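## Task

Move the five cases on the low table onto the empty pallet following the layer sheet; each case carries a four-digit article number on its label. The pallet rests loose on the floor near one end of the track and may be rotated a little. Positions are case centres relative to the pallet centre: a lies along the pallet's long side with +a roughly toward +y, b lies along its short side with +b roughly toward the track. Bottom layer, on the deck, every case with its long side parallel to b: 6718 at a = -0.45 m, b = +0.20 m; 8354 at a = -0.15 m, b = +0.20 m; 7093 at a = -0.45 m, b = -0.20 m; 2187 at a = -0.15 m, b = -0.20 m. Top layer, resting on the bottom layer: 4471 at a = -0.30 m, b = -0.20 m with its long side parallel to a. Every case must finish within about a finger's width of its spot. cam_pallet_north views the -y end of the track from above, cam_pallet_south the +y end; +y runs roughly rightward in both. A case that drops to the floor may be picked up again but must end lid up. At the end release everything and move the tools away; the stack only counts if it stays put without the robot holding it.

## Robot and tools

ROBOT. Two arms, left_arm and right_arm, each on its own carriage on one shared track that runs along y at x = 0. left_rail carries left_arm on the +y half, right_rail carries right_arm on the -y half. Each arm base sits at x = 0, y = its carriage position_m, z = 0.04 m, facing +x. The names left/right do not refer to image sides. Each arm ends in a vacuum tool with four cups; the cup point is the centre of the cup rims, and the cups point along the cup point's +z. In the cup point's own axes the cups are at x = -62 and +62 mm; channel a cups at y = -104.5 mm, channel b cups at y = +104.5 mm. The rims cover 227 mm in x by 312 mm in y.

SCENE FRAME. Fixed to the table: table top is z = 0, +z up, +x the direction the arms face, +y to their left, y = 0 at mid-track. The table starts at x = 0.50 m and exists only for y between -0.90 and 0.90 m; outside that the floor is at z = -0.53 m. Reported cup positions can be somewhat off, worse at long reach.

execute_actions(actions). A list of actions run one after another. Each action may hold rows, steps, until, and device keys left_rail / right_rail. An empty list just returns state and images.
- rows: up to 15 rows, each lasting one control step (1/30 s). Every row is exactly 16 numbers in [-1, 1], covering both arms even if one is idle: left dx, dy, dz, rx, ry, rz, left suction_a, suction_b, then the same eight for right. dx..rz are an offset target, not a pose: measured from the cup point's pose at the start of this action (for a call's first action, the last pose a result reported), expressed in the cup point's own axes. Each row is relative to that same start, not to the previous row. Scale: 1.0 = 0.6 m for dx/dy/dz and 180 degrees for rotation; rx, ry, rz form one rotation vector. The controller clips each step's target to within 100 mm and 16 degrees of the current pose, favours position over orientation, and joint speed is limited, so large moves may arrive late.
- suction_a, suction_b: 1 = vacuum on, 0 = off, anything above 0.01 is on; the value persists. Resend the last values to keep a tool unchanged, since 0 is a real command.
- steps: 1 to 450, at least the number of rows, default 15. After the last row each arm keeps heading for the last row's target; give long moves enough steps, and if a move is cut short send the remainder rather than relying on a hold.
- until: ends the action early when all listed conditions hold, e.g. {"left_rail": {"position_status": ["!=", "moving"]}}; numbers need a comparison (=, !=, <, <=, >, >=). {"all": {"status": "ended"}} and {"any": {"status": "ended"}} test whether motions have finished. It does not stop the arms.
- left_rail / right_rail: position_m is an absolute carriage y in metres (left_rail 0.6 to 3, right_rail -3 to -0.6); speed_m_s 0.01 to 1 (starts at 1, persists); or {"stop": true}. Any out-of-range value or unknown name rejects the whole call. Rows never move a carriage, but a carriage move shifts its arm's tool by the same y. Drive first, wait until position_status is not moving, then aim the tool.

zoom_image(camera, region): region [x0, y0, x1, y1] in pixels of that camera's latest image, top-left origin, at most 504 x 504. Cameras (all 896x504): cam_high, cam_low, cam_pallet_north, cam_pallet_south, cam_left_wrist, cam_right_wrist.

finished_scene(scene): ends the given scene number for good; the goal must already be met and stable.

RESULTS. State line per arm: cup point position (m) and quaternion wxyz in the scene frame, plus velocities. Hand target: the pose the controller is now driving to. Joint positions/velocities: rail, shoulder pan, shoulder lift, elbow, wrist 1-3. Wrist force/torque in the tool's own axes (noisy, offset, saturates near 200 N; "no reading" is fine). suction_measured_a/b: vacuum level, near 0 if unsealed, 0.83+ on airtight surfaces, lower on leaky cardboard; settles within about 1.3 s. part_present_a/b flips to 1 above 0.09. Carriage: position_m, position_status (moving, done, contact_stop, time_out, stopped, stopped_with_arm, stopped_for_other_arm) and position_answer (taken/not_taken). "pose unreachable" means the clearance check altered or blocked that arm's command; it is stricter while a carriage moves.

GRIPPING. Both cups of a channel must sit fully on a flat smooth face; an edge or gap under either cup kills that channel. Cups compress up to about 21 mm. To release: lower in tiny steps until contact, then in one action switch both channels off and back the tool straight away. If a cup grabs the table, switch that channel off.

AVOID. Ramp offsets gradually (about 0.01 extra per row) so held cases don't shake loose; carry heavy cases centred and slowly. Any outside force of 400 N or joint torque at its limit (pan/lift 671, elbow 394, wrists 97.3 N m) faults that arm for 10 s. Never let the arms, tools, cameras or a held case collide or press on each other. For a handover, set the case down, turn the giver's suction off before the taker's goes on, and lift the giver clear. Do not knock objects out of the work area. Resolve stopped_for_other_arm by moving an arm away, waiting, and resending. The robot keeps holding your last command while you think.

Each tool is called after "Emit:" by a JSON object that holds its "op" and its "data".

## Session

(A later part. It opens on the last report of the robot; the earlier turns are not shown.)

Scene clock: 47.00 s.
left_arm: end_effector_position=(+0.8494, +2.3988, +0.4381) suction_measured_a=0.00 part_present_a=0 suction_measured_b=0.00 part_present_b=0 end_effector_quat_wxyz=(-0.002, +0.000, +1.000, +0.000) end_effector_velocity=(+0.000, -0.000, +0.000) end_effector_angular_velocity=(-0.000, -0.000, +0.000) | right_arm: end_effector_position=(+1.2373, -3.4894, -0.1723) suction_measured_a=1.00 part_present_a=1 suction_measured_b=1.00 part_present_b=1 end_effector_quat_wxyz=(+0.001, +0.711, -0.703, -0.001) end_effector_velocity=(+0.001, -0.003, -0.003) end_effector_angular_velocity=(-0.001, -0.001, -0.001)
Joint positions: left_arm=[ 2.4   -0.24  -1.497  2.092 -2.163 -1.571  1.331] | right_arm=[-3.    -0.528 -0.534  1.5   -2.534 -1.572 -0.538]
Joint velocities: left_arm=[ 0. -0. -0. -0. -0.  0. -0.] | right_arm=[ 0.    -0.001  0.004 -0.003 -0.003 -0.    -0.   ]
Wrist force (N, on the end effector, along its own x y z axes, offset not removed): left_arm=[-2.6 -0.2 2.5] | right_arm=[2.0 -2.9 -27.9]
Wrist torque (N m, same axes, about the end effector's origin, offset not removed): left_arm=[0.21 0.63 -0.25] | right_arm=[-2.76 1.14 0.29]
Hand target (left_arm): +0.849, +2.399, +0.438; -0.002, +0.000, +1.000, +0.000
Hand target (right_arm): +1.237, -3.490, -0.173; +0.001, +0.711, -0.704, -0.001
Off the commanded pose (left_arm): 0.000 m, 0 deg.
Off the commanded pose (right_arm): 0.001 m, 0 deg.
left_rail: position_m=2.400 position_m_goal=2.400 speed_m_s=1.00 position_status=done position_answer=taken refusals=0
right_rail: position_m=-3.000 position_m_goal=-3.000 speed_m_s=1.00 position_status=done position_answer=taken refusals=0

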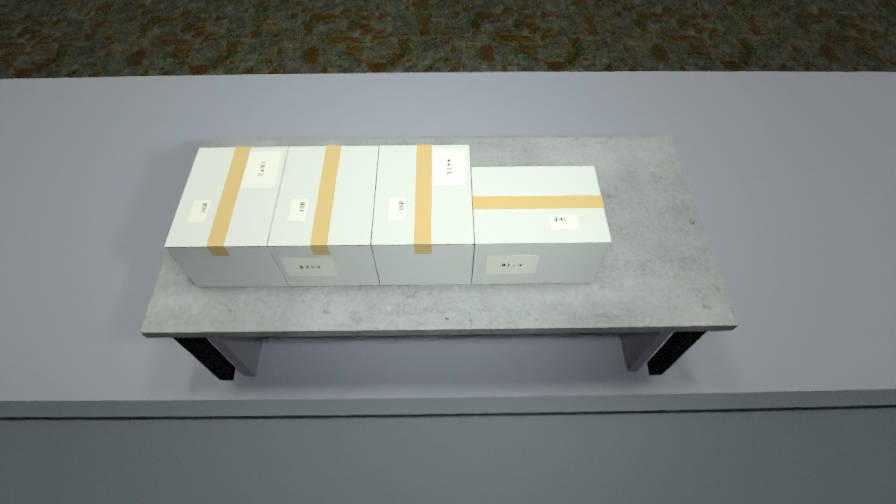

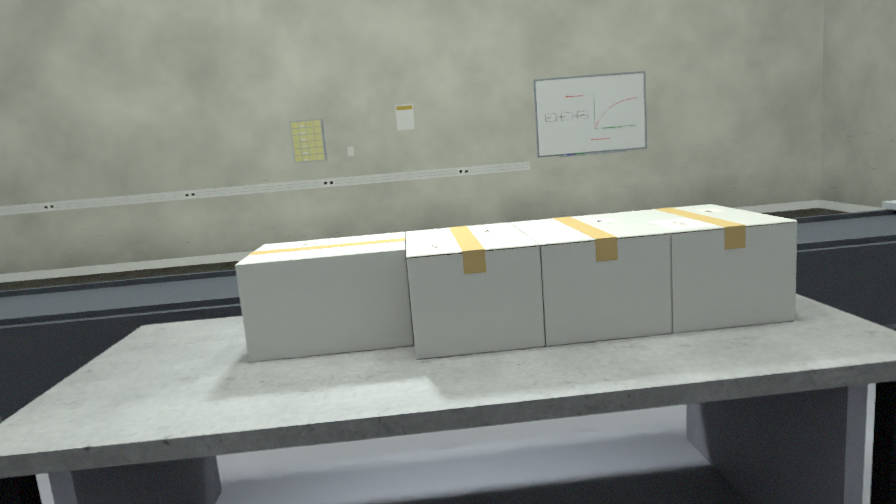

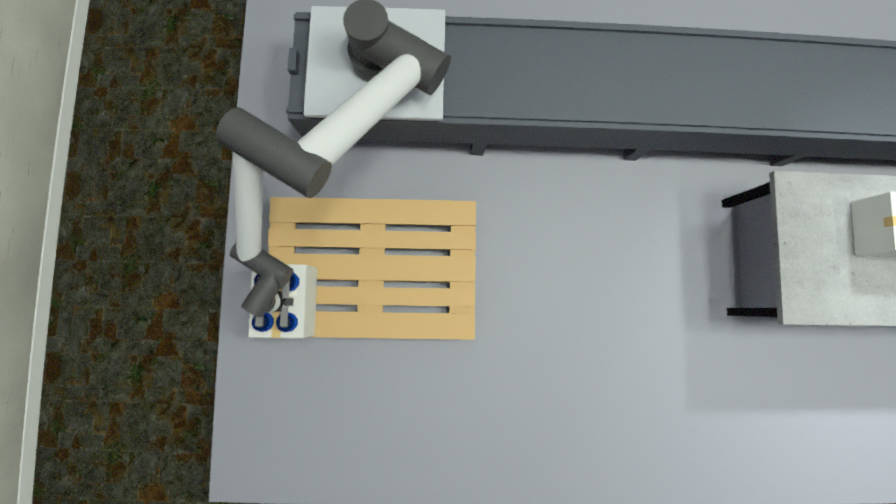

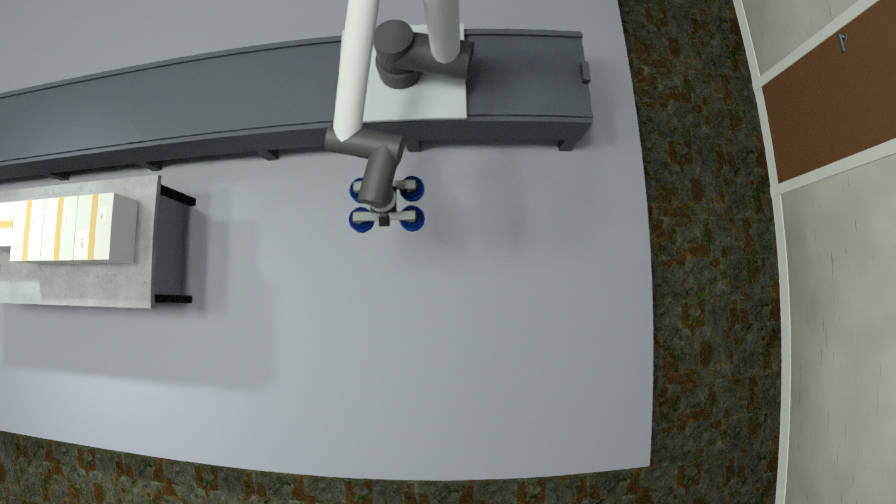

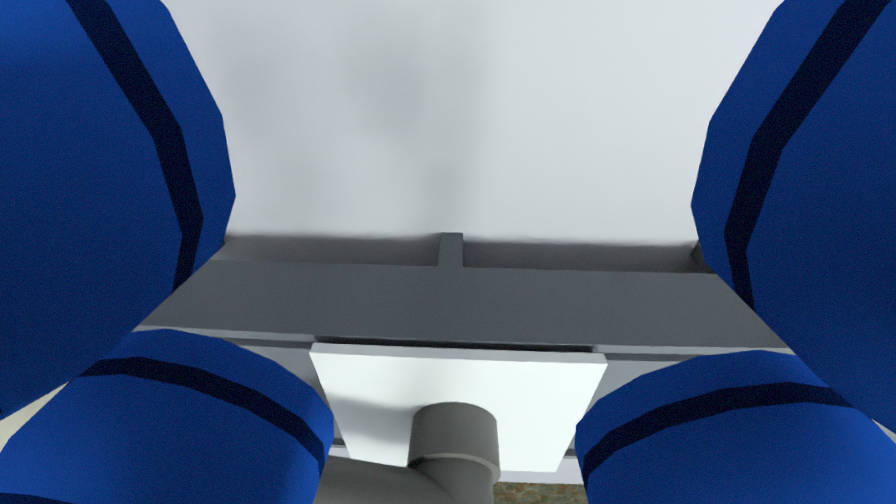

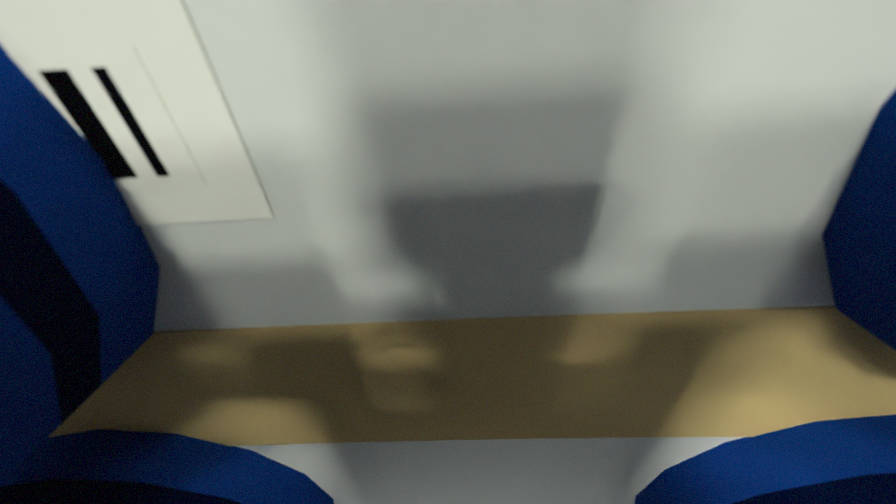

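Emit:
{"op": "execute_actions", "data": {"actions": [{"rows":[[0,0,0,0,0,0,0,0,0.001,0,0.005,0,0,0,1,1]],"steps":8}]}}

Scene clock: 49.70 s.
left_arm: end_effector_position=(+0.8494, +2.3988, +0.4381) suction_measured_a=0.00 part_present_a=0 suction_measured_b=0.00 part_present_b=0 end_effector_quat_wxyz=(-0.002, +0.000, +1.000, +0.000) end_effector_velocity=(-0.000, +0.000, +0.000) end_effector_angular_velocity=(-0.000, -0.000, +0.000) | right_arm: end_effector_position=(+1.2373, -3.4900, -0.1750) suction_measured_a=1.00 part_present_a=1 suction_measured_b=1.00 part_present_b=1 end_effector_quat_wxyz=(+0.001, +0.711, -0.703, -0.001) end_effector_velocity=(+0.000, -0.000, -0.003) end_effector_angular_velocity=(+0.000, +0.000, +0.000)
Joint positions: left_arm=[ 2.4   -0.24  -1.497  2.092 -2.163 -1.571  1.331] | right_arm=[-3.    -0.528 -0.532  1.499 -2.535 -1.572 -0.539]
Joint velocities: left_arm=[ 0.  0. -0.  0. -0. -0. -0.] | right_arm=[ 0.    -0.     0.003 -0.001 -0.002 -0.    -0.   ]
Wrist force (N, on the end effector, along its own x y z axes, offset not removed): left_arm=[-1.0 -2.0 3.9] | right_arm=[6.4 -3.7 -25.1]
Wrist torque (N m, same axes, about the end effector's origin, offset not removed): left_arm=[-0.07 0.24 -0.13] | right_arm=[-2.82 0.47 0.18]
Hand target (left_arm): +0.849, +2.399, +0.438; -0.002, +0.000, +1.000, +0.000
Hand target (right_arm): +1.237, -3.490, -0.175; +0.001, +0.711, -0.703, -0.001
Off the commanded pose (left_arm): 0.000 m, 0 deg.
Off the commanded pose (right_arm): 0.000 m, 0 deg.
left_rail: position_m=2.400 position_m_goal=2.400 speed_m_s=1.00 position_status=done position_answer=taken refusals=0
right_rail: position_m=-3.000 position_m_goal=-3.000 speed_m_s=1.00 position_status=done position_answer=taken refusals=0

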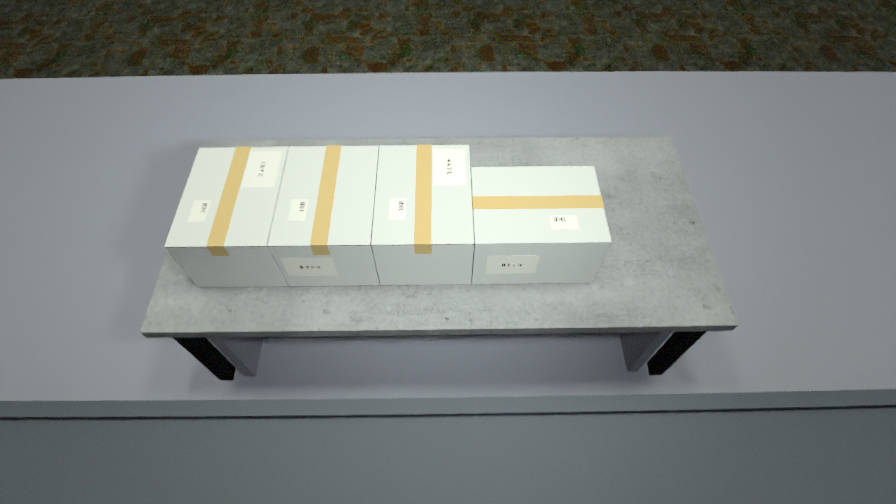

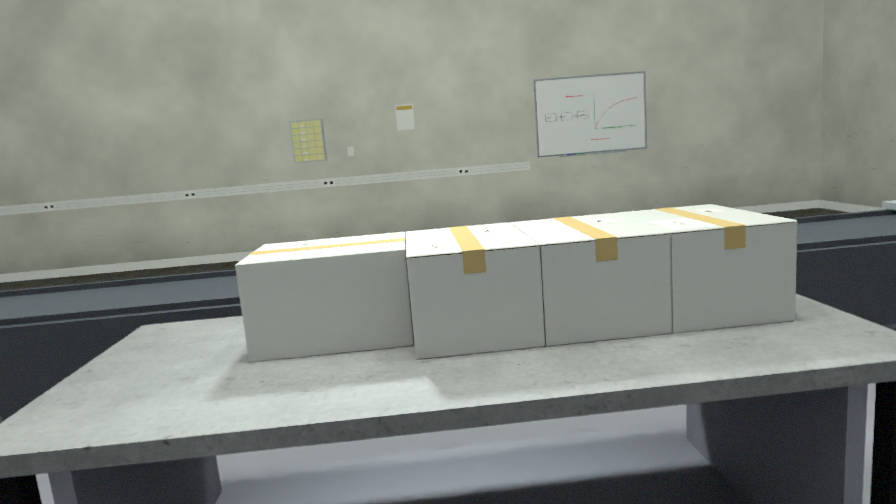

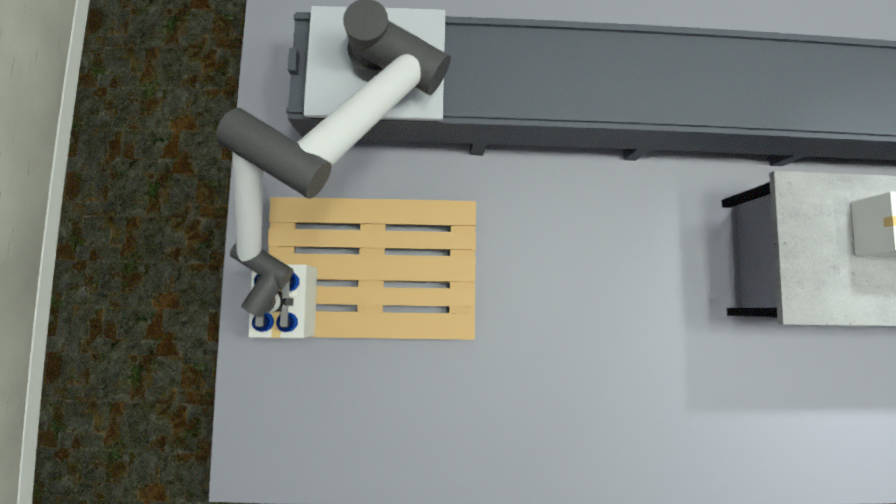

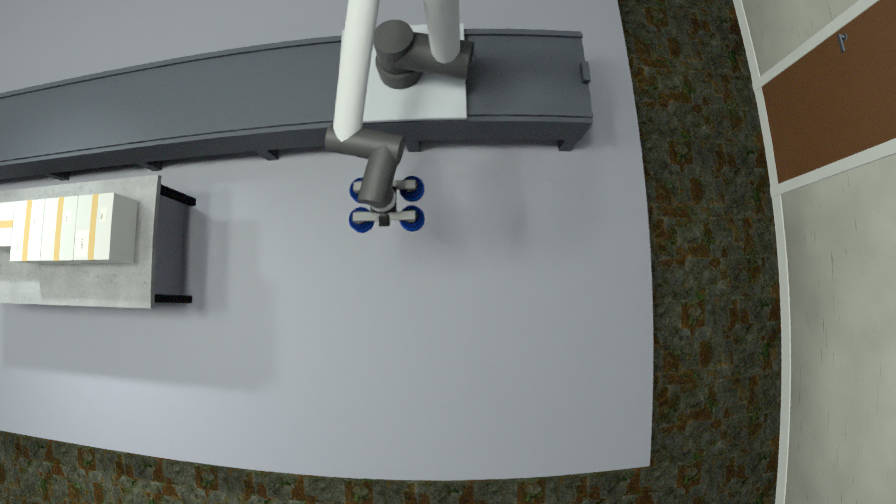

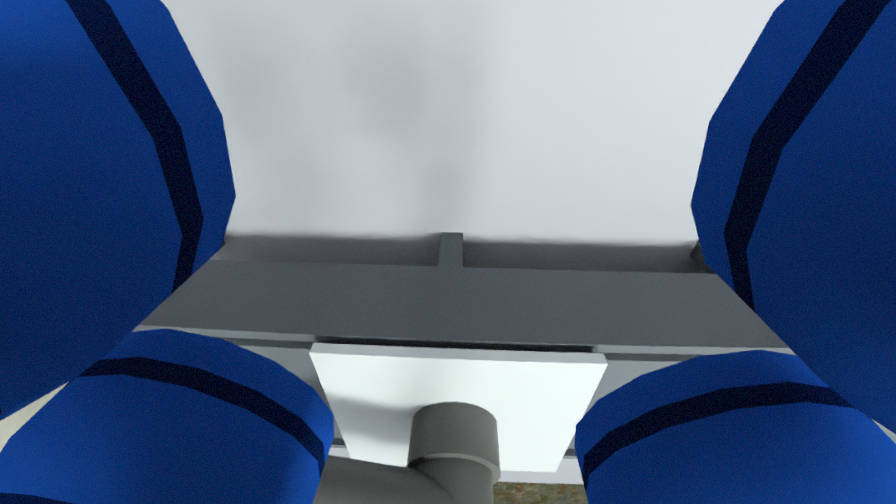

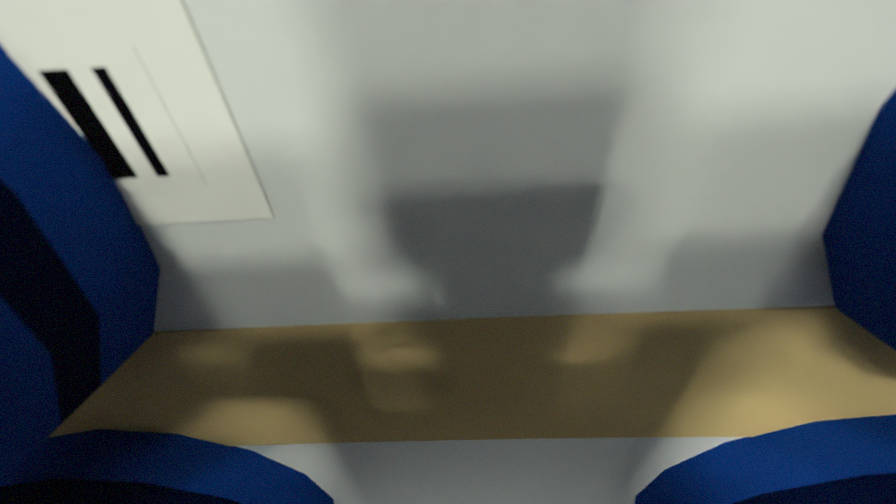

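Emit:
{"op": "execute_actions", "data": {"actions": [{"rows":[[0,0,0,0,0,0,0,0,0,0,0.0045,0,0,0,1,1]],"steps":8}]}}

Scene clock: 51.90 s.
left_arm: end_effector_position=(+0.8494, +2.3988, +0.4381) suction_measured_a=0.00 part_present_a=0 suction_measured_b=0.00 part_present_b=0 end_effector_quat_wxyz=(-0.002, +0.000, +1.000, +0.000) end_effector_velocity=(-0.000, +0.000, +0.000) end_effector_angular_velocity=(-0.000, -0.000, +0.000) | right_arm: end_effector_position=(+1.2376, -3.4901, -0.1765) suction_measured_a=1.00 part_present_a=1 suction_measured_b=1.00 part_present_b=1 end_effector_quat_wxyz=(+0.001, +0.711, -0.703, -0.000) end_effector_velocity=(+0.000, -0.000, -0.003) end_effector_angular_velocity=(+0.000, +0.001, +0.000)
Joint positions: left_arm=[ 2.4   -0.24  -1.497  2.092 -2.163 -1.571  1.331] | right_arm=[-3.    -0.528 -0.53   1.498 -2.537 -1.572 -0.539]
Joint velocities: left_arm=[ 0.  0. -0.  0. -0.  0.  0.] | right_arm=[ 0.    -0.     0.003 -0.001 -0.     0.    -0.   ]
Wrist force (N, on the end effector, along its own x y z axes, offset not removed): left_arm=[3.7 2.3 1.0] | right_arm=[-58.9 113.9 -200.0]
Wrist torque (N m, same axes, about the end effector's origin, offset not removed): left_arm=[0.64 -0.41 0.14] | right_arm=[6.27 2.89 -4.70]
Hand target (left_arm): +0.849, +2.399, +0.438; -0.002, +0.000, +1.000, +0.000
Hand target (right_arm): +1.237, -3.490, -0.178; +0.001, +0.711, -0.703, -0.001
Off the commanded pose (left_arm): 0.000 m, 0 deg.
Off the commanded pose (right_arm): 0.001 m, 0 deg.
left_rail: position_m=2.400 position_m_goal=2.400 speed_m_s=1.00 position_status=done position_answer=taken refusals=0
right_rail: position_m=-3.000 position_m_goal=-3.000 speed_m_s=1.00 position_status=done position_answer=taken refusals=0

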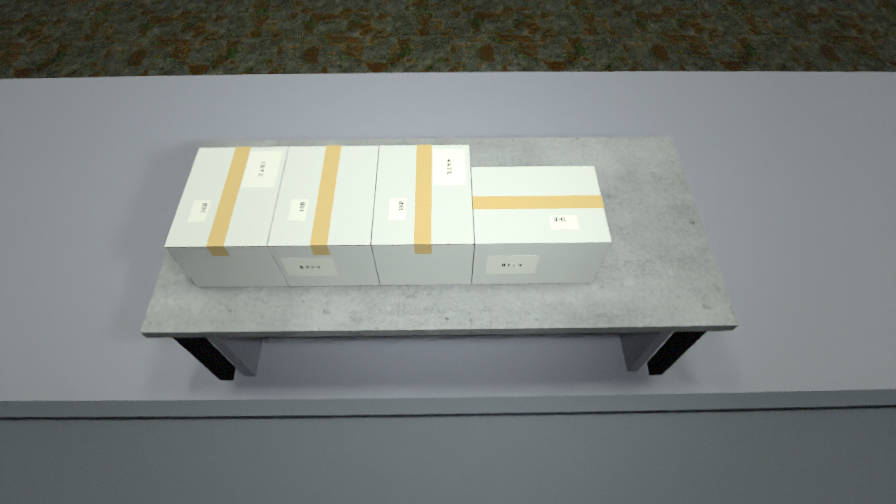

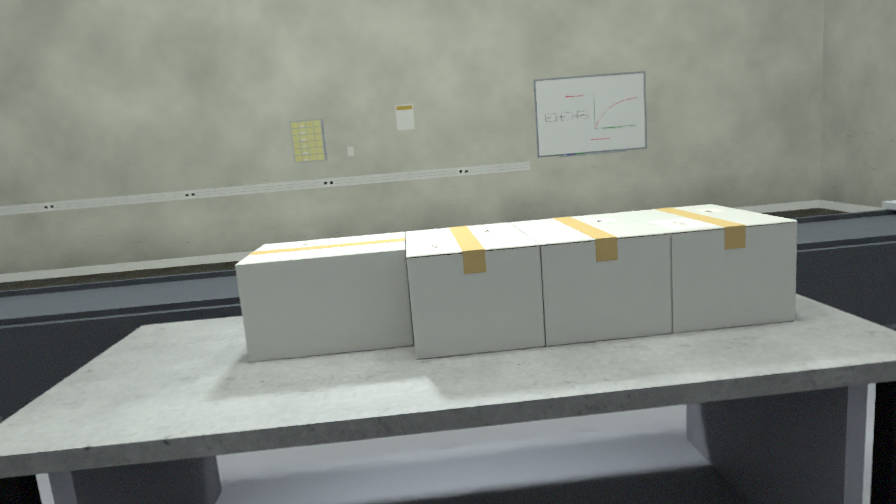

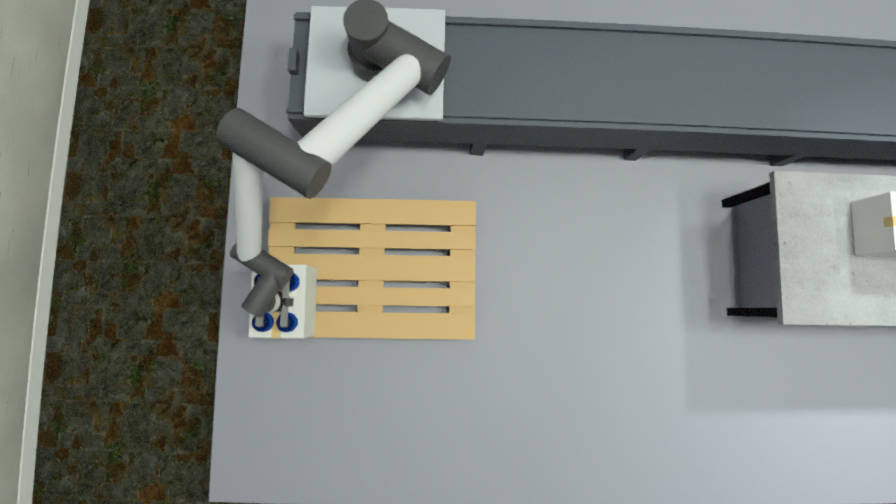

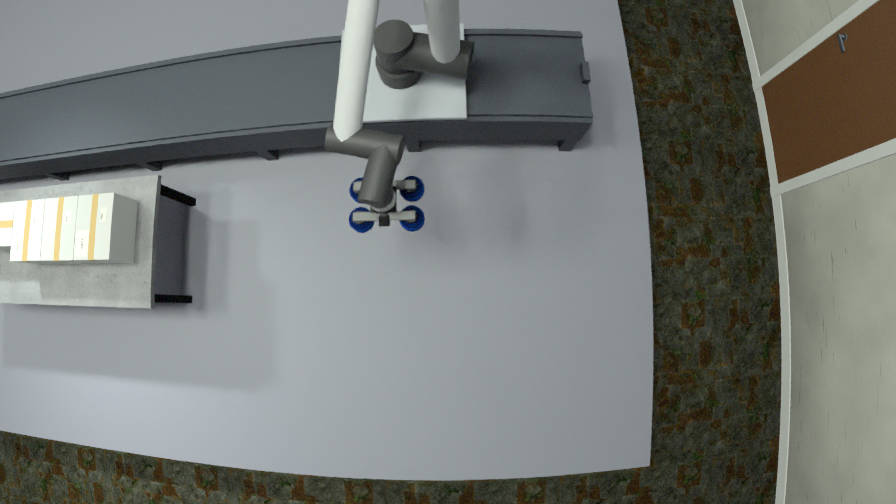

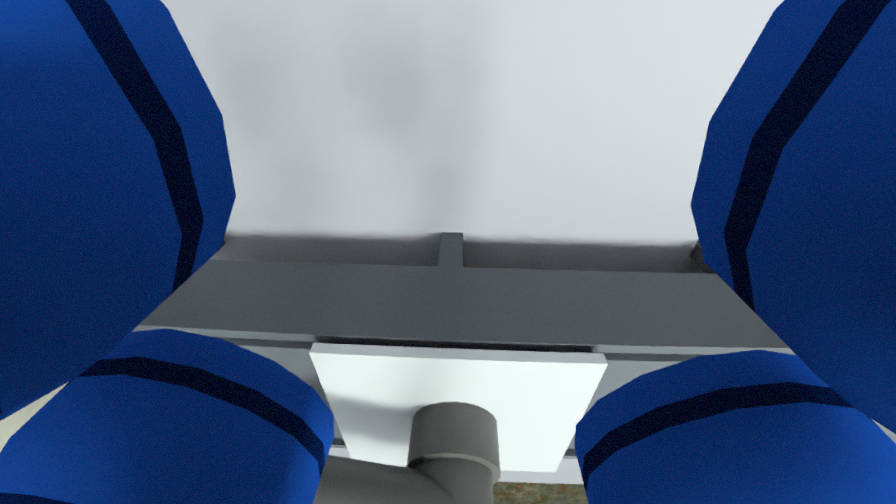

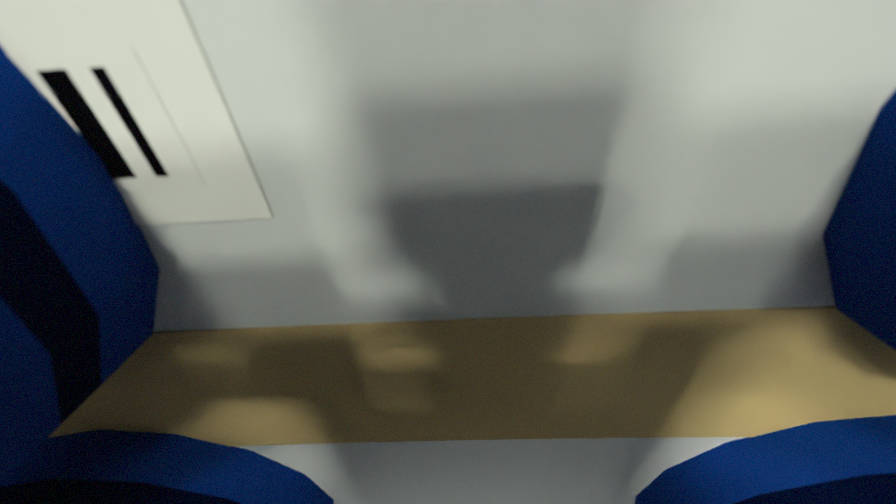

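Emit:
{"op": "execute_actions", "data": {"actions": [{"rows":[[0,0,0,0,0,0,0,0,0,0,-0.0045,0,0,0,1,1]],"steps":8},{"rows":[[0,0,0,0,0,0,0,0,0,0,-0.1,0,0,0,0,0]],"steps":13},{"rows":[[0,0,0,0,0,0,0,0,-1,0.718,-0.655,0,0,-0.4965,0,0]],"steps":62,"right_rail":{"position_m":-0.6}},{"rows":[[0,0,0,0,0,0,0,0,0,-0.341,0,0,0,0,0,0]],"steps":26}]}}

Emit:
{"op": "zoom_image", "data": {"camera": "cam_pallet_north", "region": [240,245,390,345]}}

Scene clock: 62.60 s.
left_arm: end_effector_position=(+0.8494, +2.3988, +0.4381) suction_measured_a=0.00 part_present_a=0 suction_measured_b=0.00 part_present_b=0 end_effector_quat_wxyz=(-0.002, +0.000, +1.000, +0.000) end_effector_velocity=(-0.000, +0.000, +0.000) end_effector_angular_velocity=(-0.000, -0.000, +0.000) | right_arm: end_effector_position=(+1.2380, -3.4883, -0.1755) suction_measured_a=1.00 part_present_a=1 suction_measured_b=1.00 part_present_b=1 end_effector_quat_wxyz=(+0.001, +0.711, -0.703, +0.000) end_effector_velocity=(-0.000, +0.000, -0.000) end_effector_angular_velocity=(+0.000, +0.000, +0.000)
Joint positions: left_arm=[ 2.4   -0.24  -1.497  2.092 -2.163 -1.571  1.331] | right_arm=[-2.998 -0.528 -0.531  1.498 -2.538 -1.572 -0.539]
Joint velocities: left_arm=[ 0.  0. -0.  0. -0.  0. -0.] | right_arm=[ 0.  0.  0. -0. -0. -0. -0.]
Wrist force (N, on the end effector, along its own x y z axes, offset not removed): left_arm=[-5.7 0.7 5.2] | right_arm=[3.3 -5.1 -32.0]
Wrist torque (N m, same axes, about the end effector's origin, offset not removed): left_arm=[0.53 0.87 -0.45] | right_arm=[-2.45 1.50 0.19]
Hand target (left_arm): +0.849, +2.399, +0.438; -0.002, +0.000, +1.000, +0.000
Hand target (right_arm): +1.238, -3.488, -0.176; +0.001, +0.711, -0.703, -0.000
Off the commanded pose (left_arm): 0.000 m, 0 deg.
Off the commanded pose (right_arm): 0.205 m, 0 deg.
FORCE FAULT: contact force on the right arm reached its limit, and that arm stopped for 10 seconds. The contact can be on any part of that arm, not only on its tool. That arm ran no command of this call. That arm holds still and accepts commands again. Move the arm away from the contact; if what it grips holds it there, let go first. Pushing or pulling that hard again can fault the arm again.
left_rail: position_m=2.400 position_m_goal=2.400 speed_m_s=1.00 position_status=done position_answer=taken refusals=0
right_rail: position_m=-2.998 position_m_goal=-2.998 speed_m_s=1.00 position_status=stopped_with_arm position_answer=taken refusals=0

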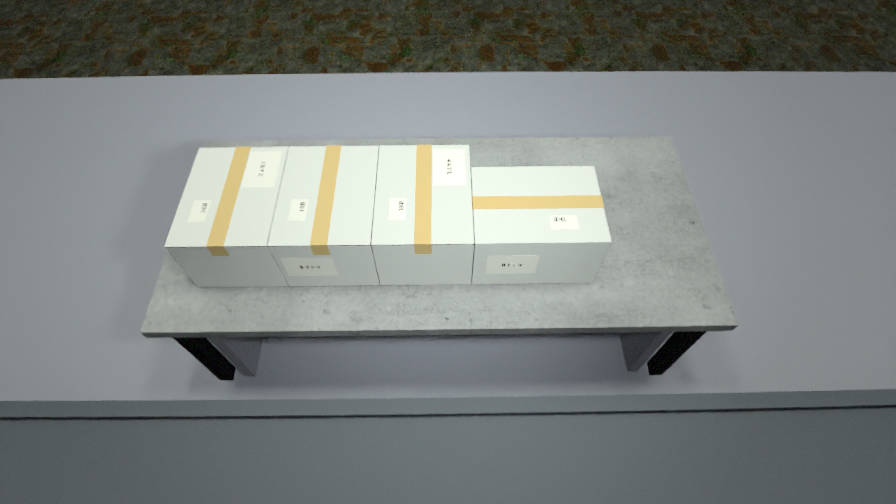

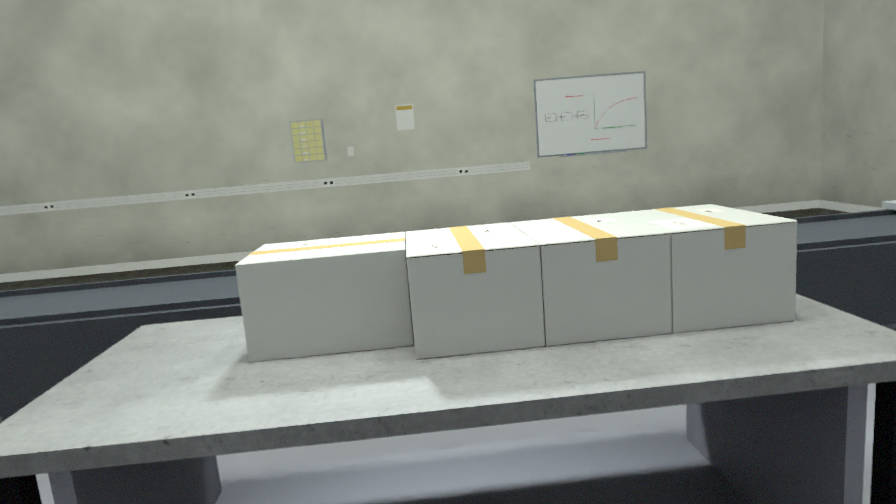

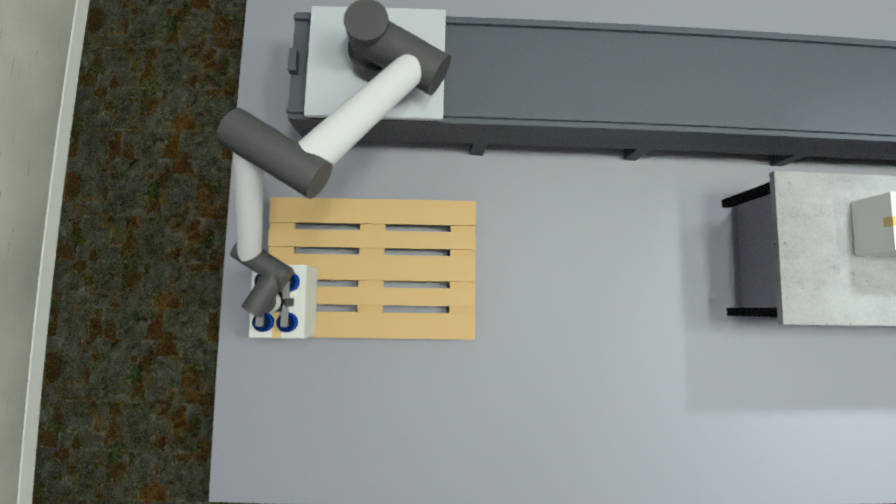

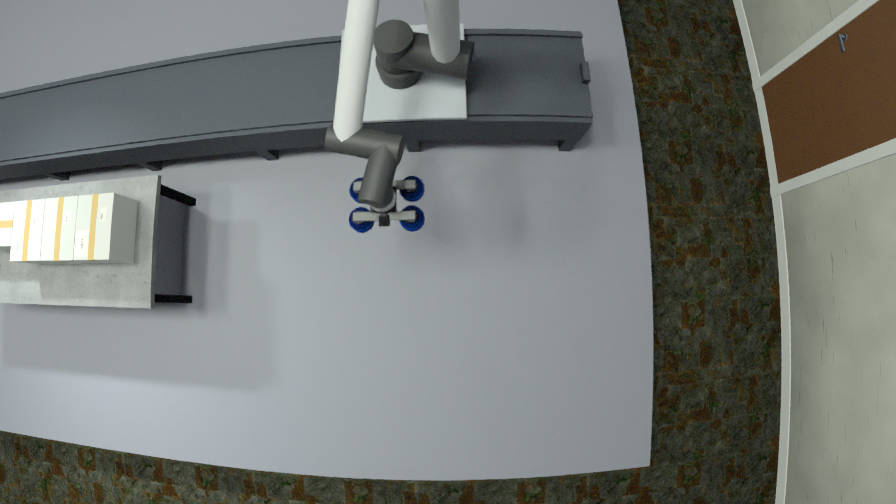

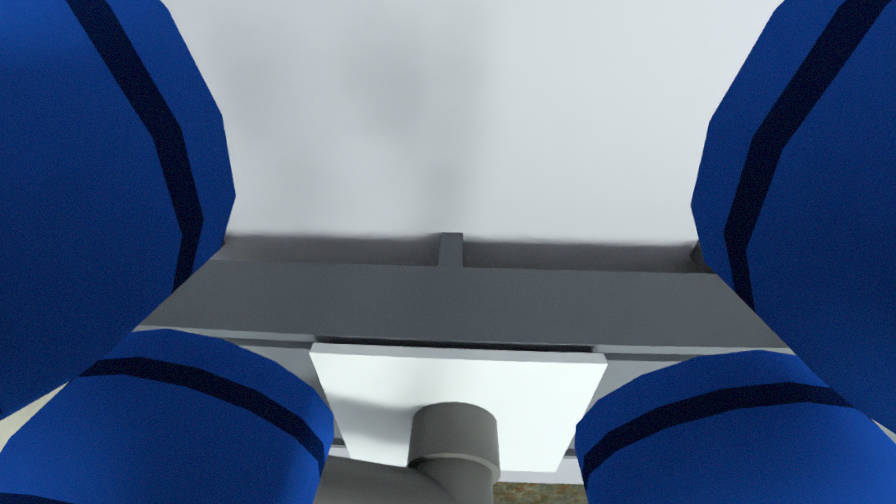

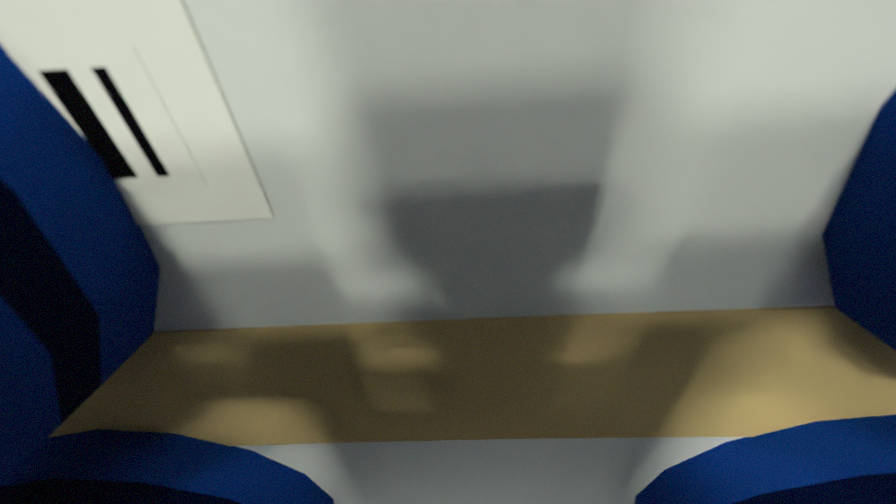

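Region (240, 245, 390, 345) of cam_pallet_north's 896x504 image, scaled by 3.360, with more detail than that image has.

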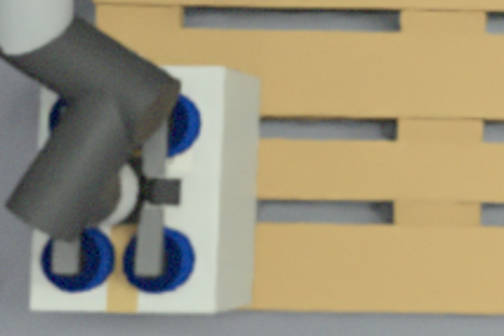

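The last descent pressed too far and faulted. Touch-down is at z ≈ -0.1755, so I'll release at -0.173 from here on.

Emit:
{"op": "execute_actions", "data": {"actions": [{"rows":[[0,0,0,0,0,0,0,0,0.003,0.001,-0.004,0,0,0,1,1]],"steps":9},{"rows":[[0,0,0,0,0,0,0,0,0,0,-0.1,0,0,0,0,0]],"steps":13},{"rows":[[0,0,0,0,0,0,0,0,-1,0.718,-0.655,0,0,-0.4965,0,0]],"steps":62,"right_rail":{"position_m":-0.6}},{"rows":[[0,0,0,0,0,0,0,0,0,-0.344,0,0,0,0,0,0]],"steps":26}]}}

Emit:
{"op": "zoom_image", "data": {"camera": "cam_pallet_north", "region": [240,245,390,345]}}

Scene clock: 73.83 s.
left_arm: end_effector_position=(+0.8494, +2.3988, +0.4381) suction_measured_a=0.00 part_present_a=0 suction_measured_b=0.00 part_present_b=0 end_effector_quat_wxyz=(-0.002, +0.000, +1.000, +0.000) end_effector_velocity=(-0.000, +0.000, +0.000) end_effector_angular_velocity=(-0.000, -0.000, +0.000) | right_arm: end_effector_position=(+0.8027, -0.2900, +0.2760) suction_measured_a=0.00 part_present_a=0 suction_measured_b=0.00 part_present_b=0 end_effector_quat_wxyz=(+0.001, +1.000, -0.000, -0.000) end_effector_velocity=(+0.001, +0.011, -0.000) end_effector_angular_velocity=(-0.002, +0.001, -0.002)
Joint positions: left_arm=[ 2.4   -0.24  -1.497  2.092 -2.163 -1.571  1.331] | right_arm=[-0.6    0.133 -1.337  2.193 -2.426 -1.572 -1.437]
Joint velocities: left_arm=[ 0.  0. -0.  0. -0. -0. -0.] | right_arm=[ 0.007  0.005  0.003 -0.004  0.002 -0.002  0.008]
Wrist force (N, on the end effector, along its own x y z axes, offset not removed): left_arm=[-6.4 1.9 5.7] | right_arm=[3.9 1.3 4.4]
Wrist torque (N m, same axes, about the end effector's origin, offset not removed): left_arm=[0.40 1.11 -0.29] | right_arm=[0.36 0.04 0.15]
Hand target (left_arm): +0.849, +2.399, +0.438; -0.002, +0.000, +1.000, +0.000
Hand target (right_arm): +0.803, -0.290, +0.276; +0.001, +1.000, -0.000, -0.000
Off the commanded pose (left_arm): 0.000 m, 0 deg.
Off the commanded pose (right_arm): 0.001 m, 0 deg.
left_rail: position_m=2.400 position_m_goal=2.400 speed_m_s=1.00 position_status=done position_answer=taken refusals=0
right_rail: position_m=-0.600 position_m_goal=-0.600 speed_m_s=1.00 position_status=moving position_answer=taken refusals=0

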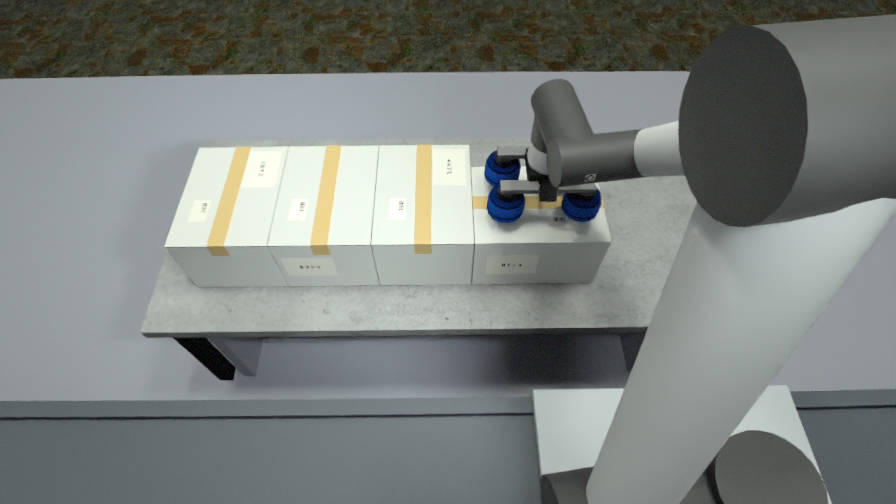

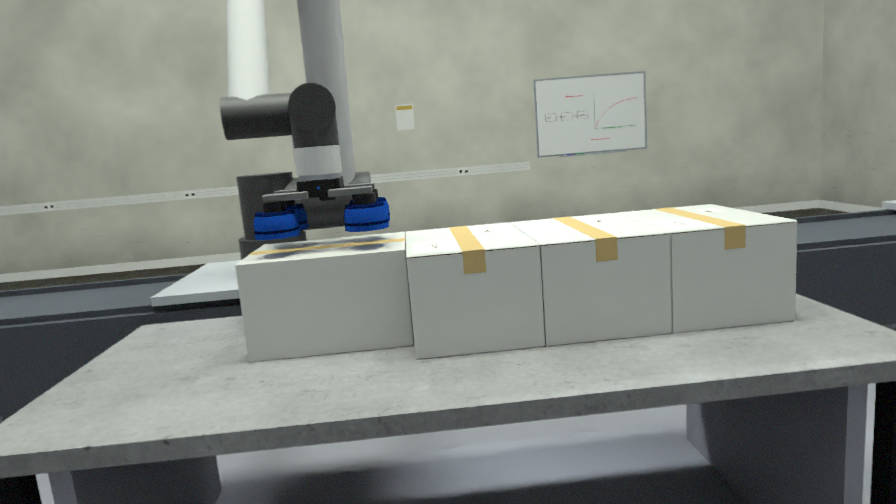

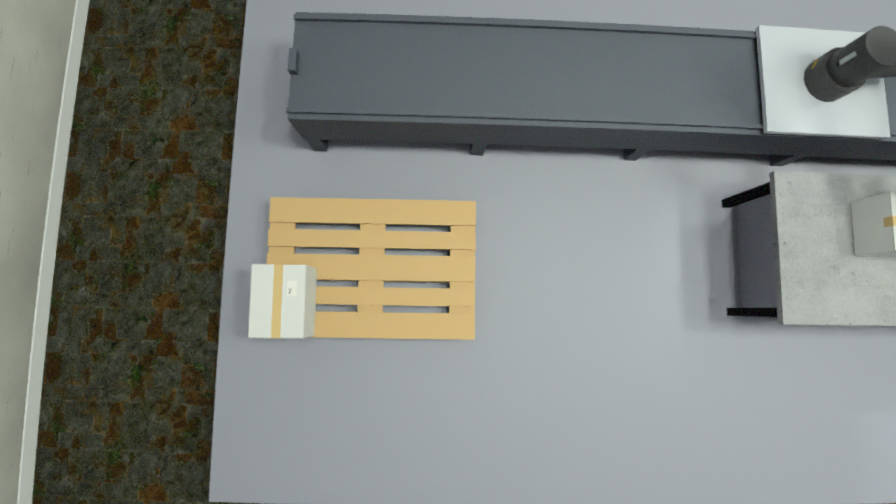

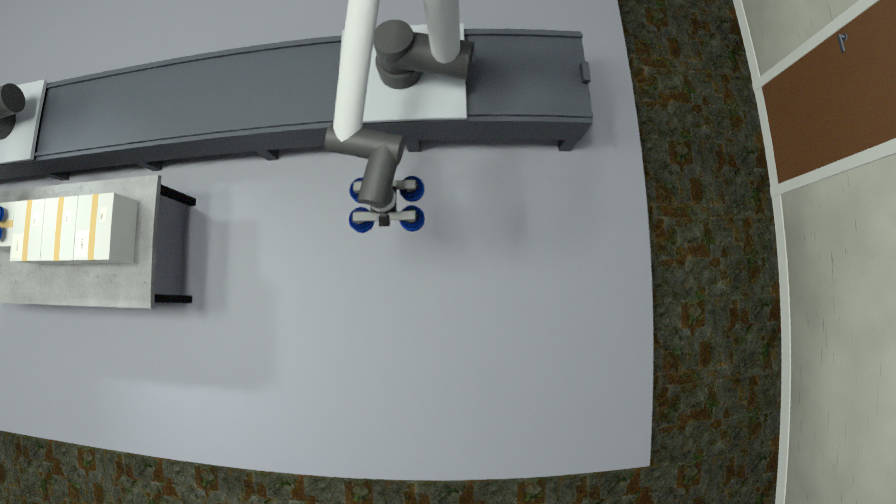

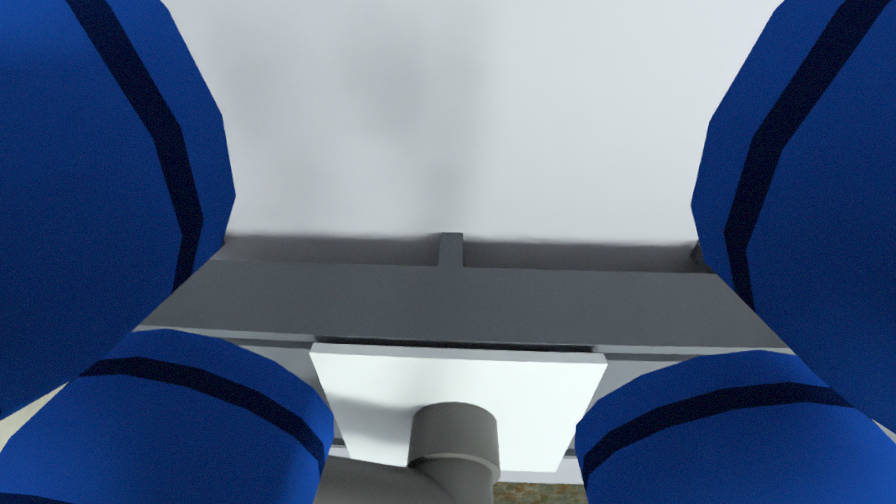

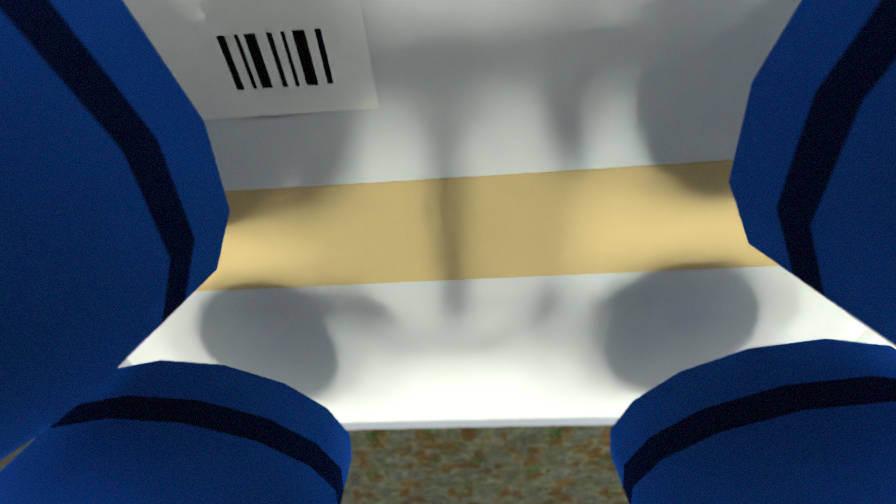

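Region (240, 245, 390, 345) of cam_pallet_north's 896x504 image, scaled by 3.360, with more detail than that image has.

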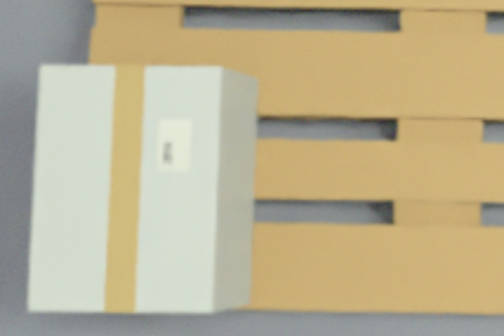

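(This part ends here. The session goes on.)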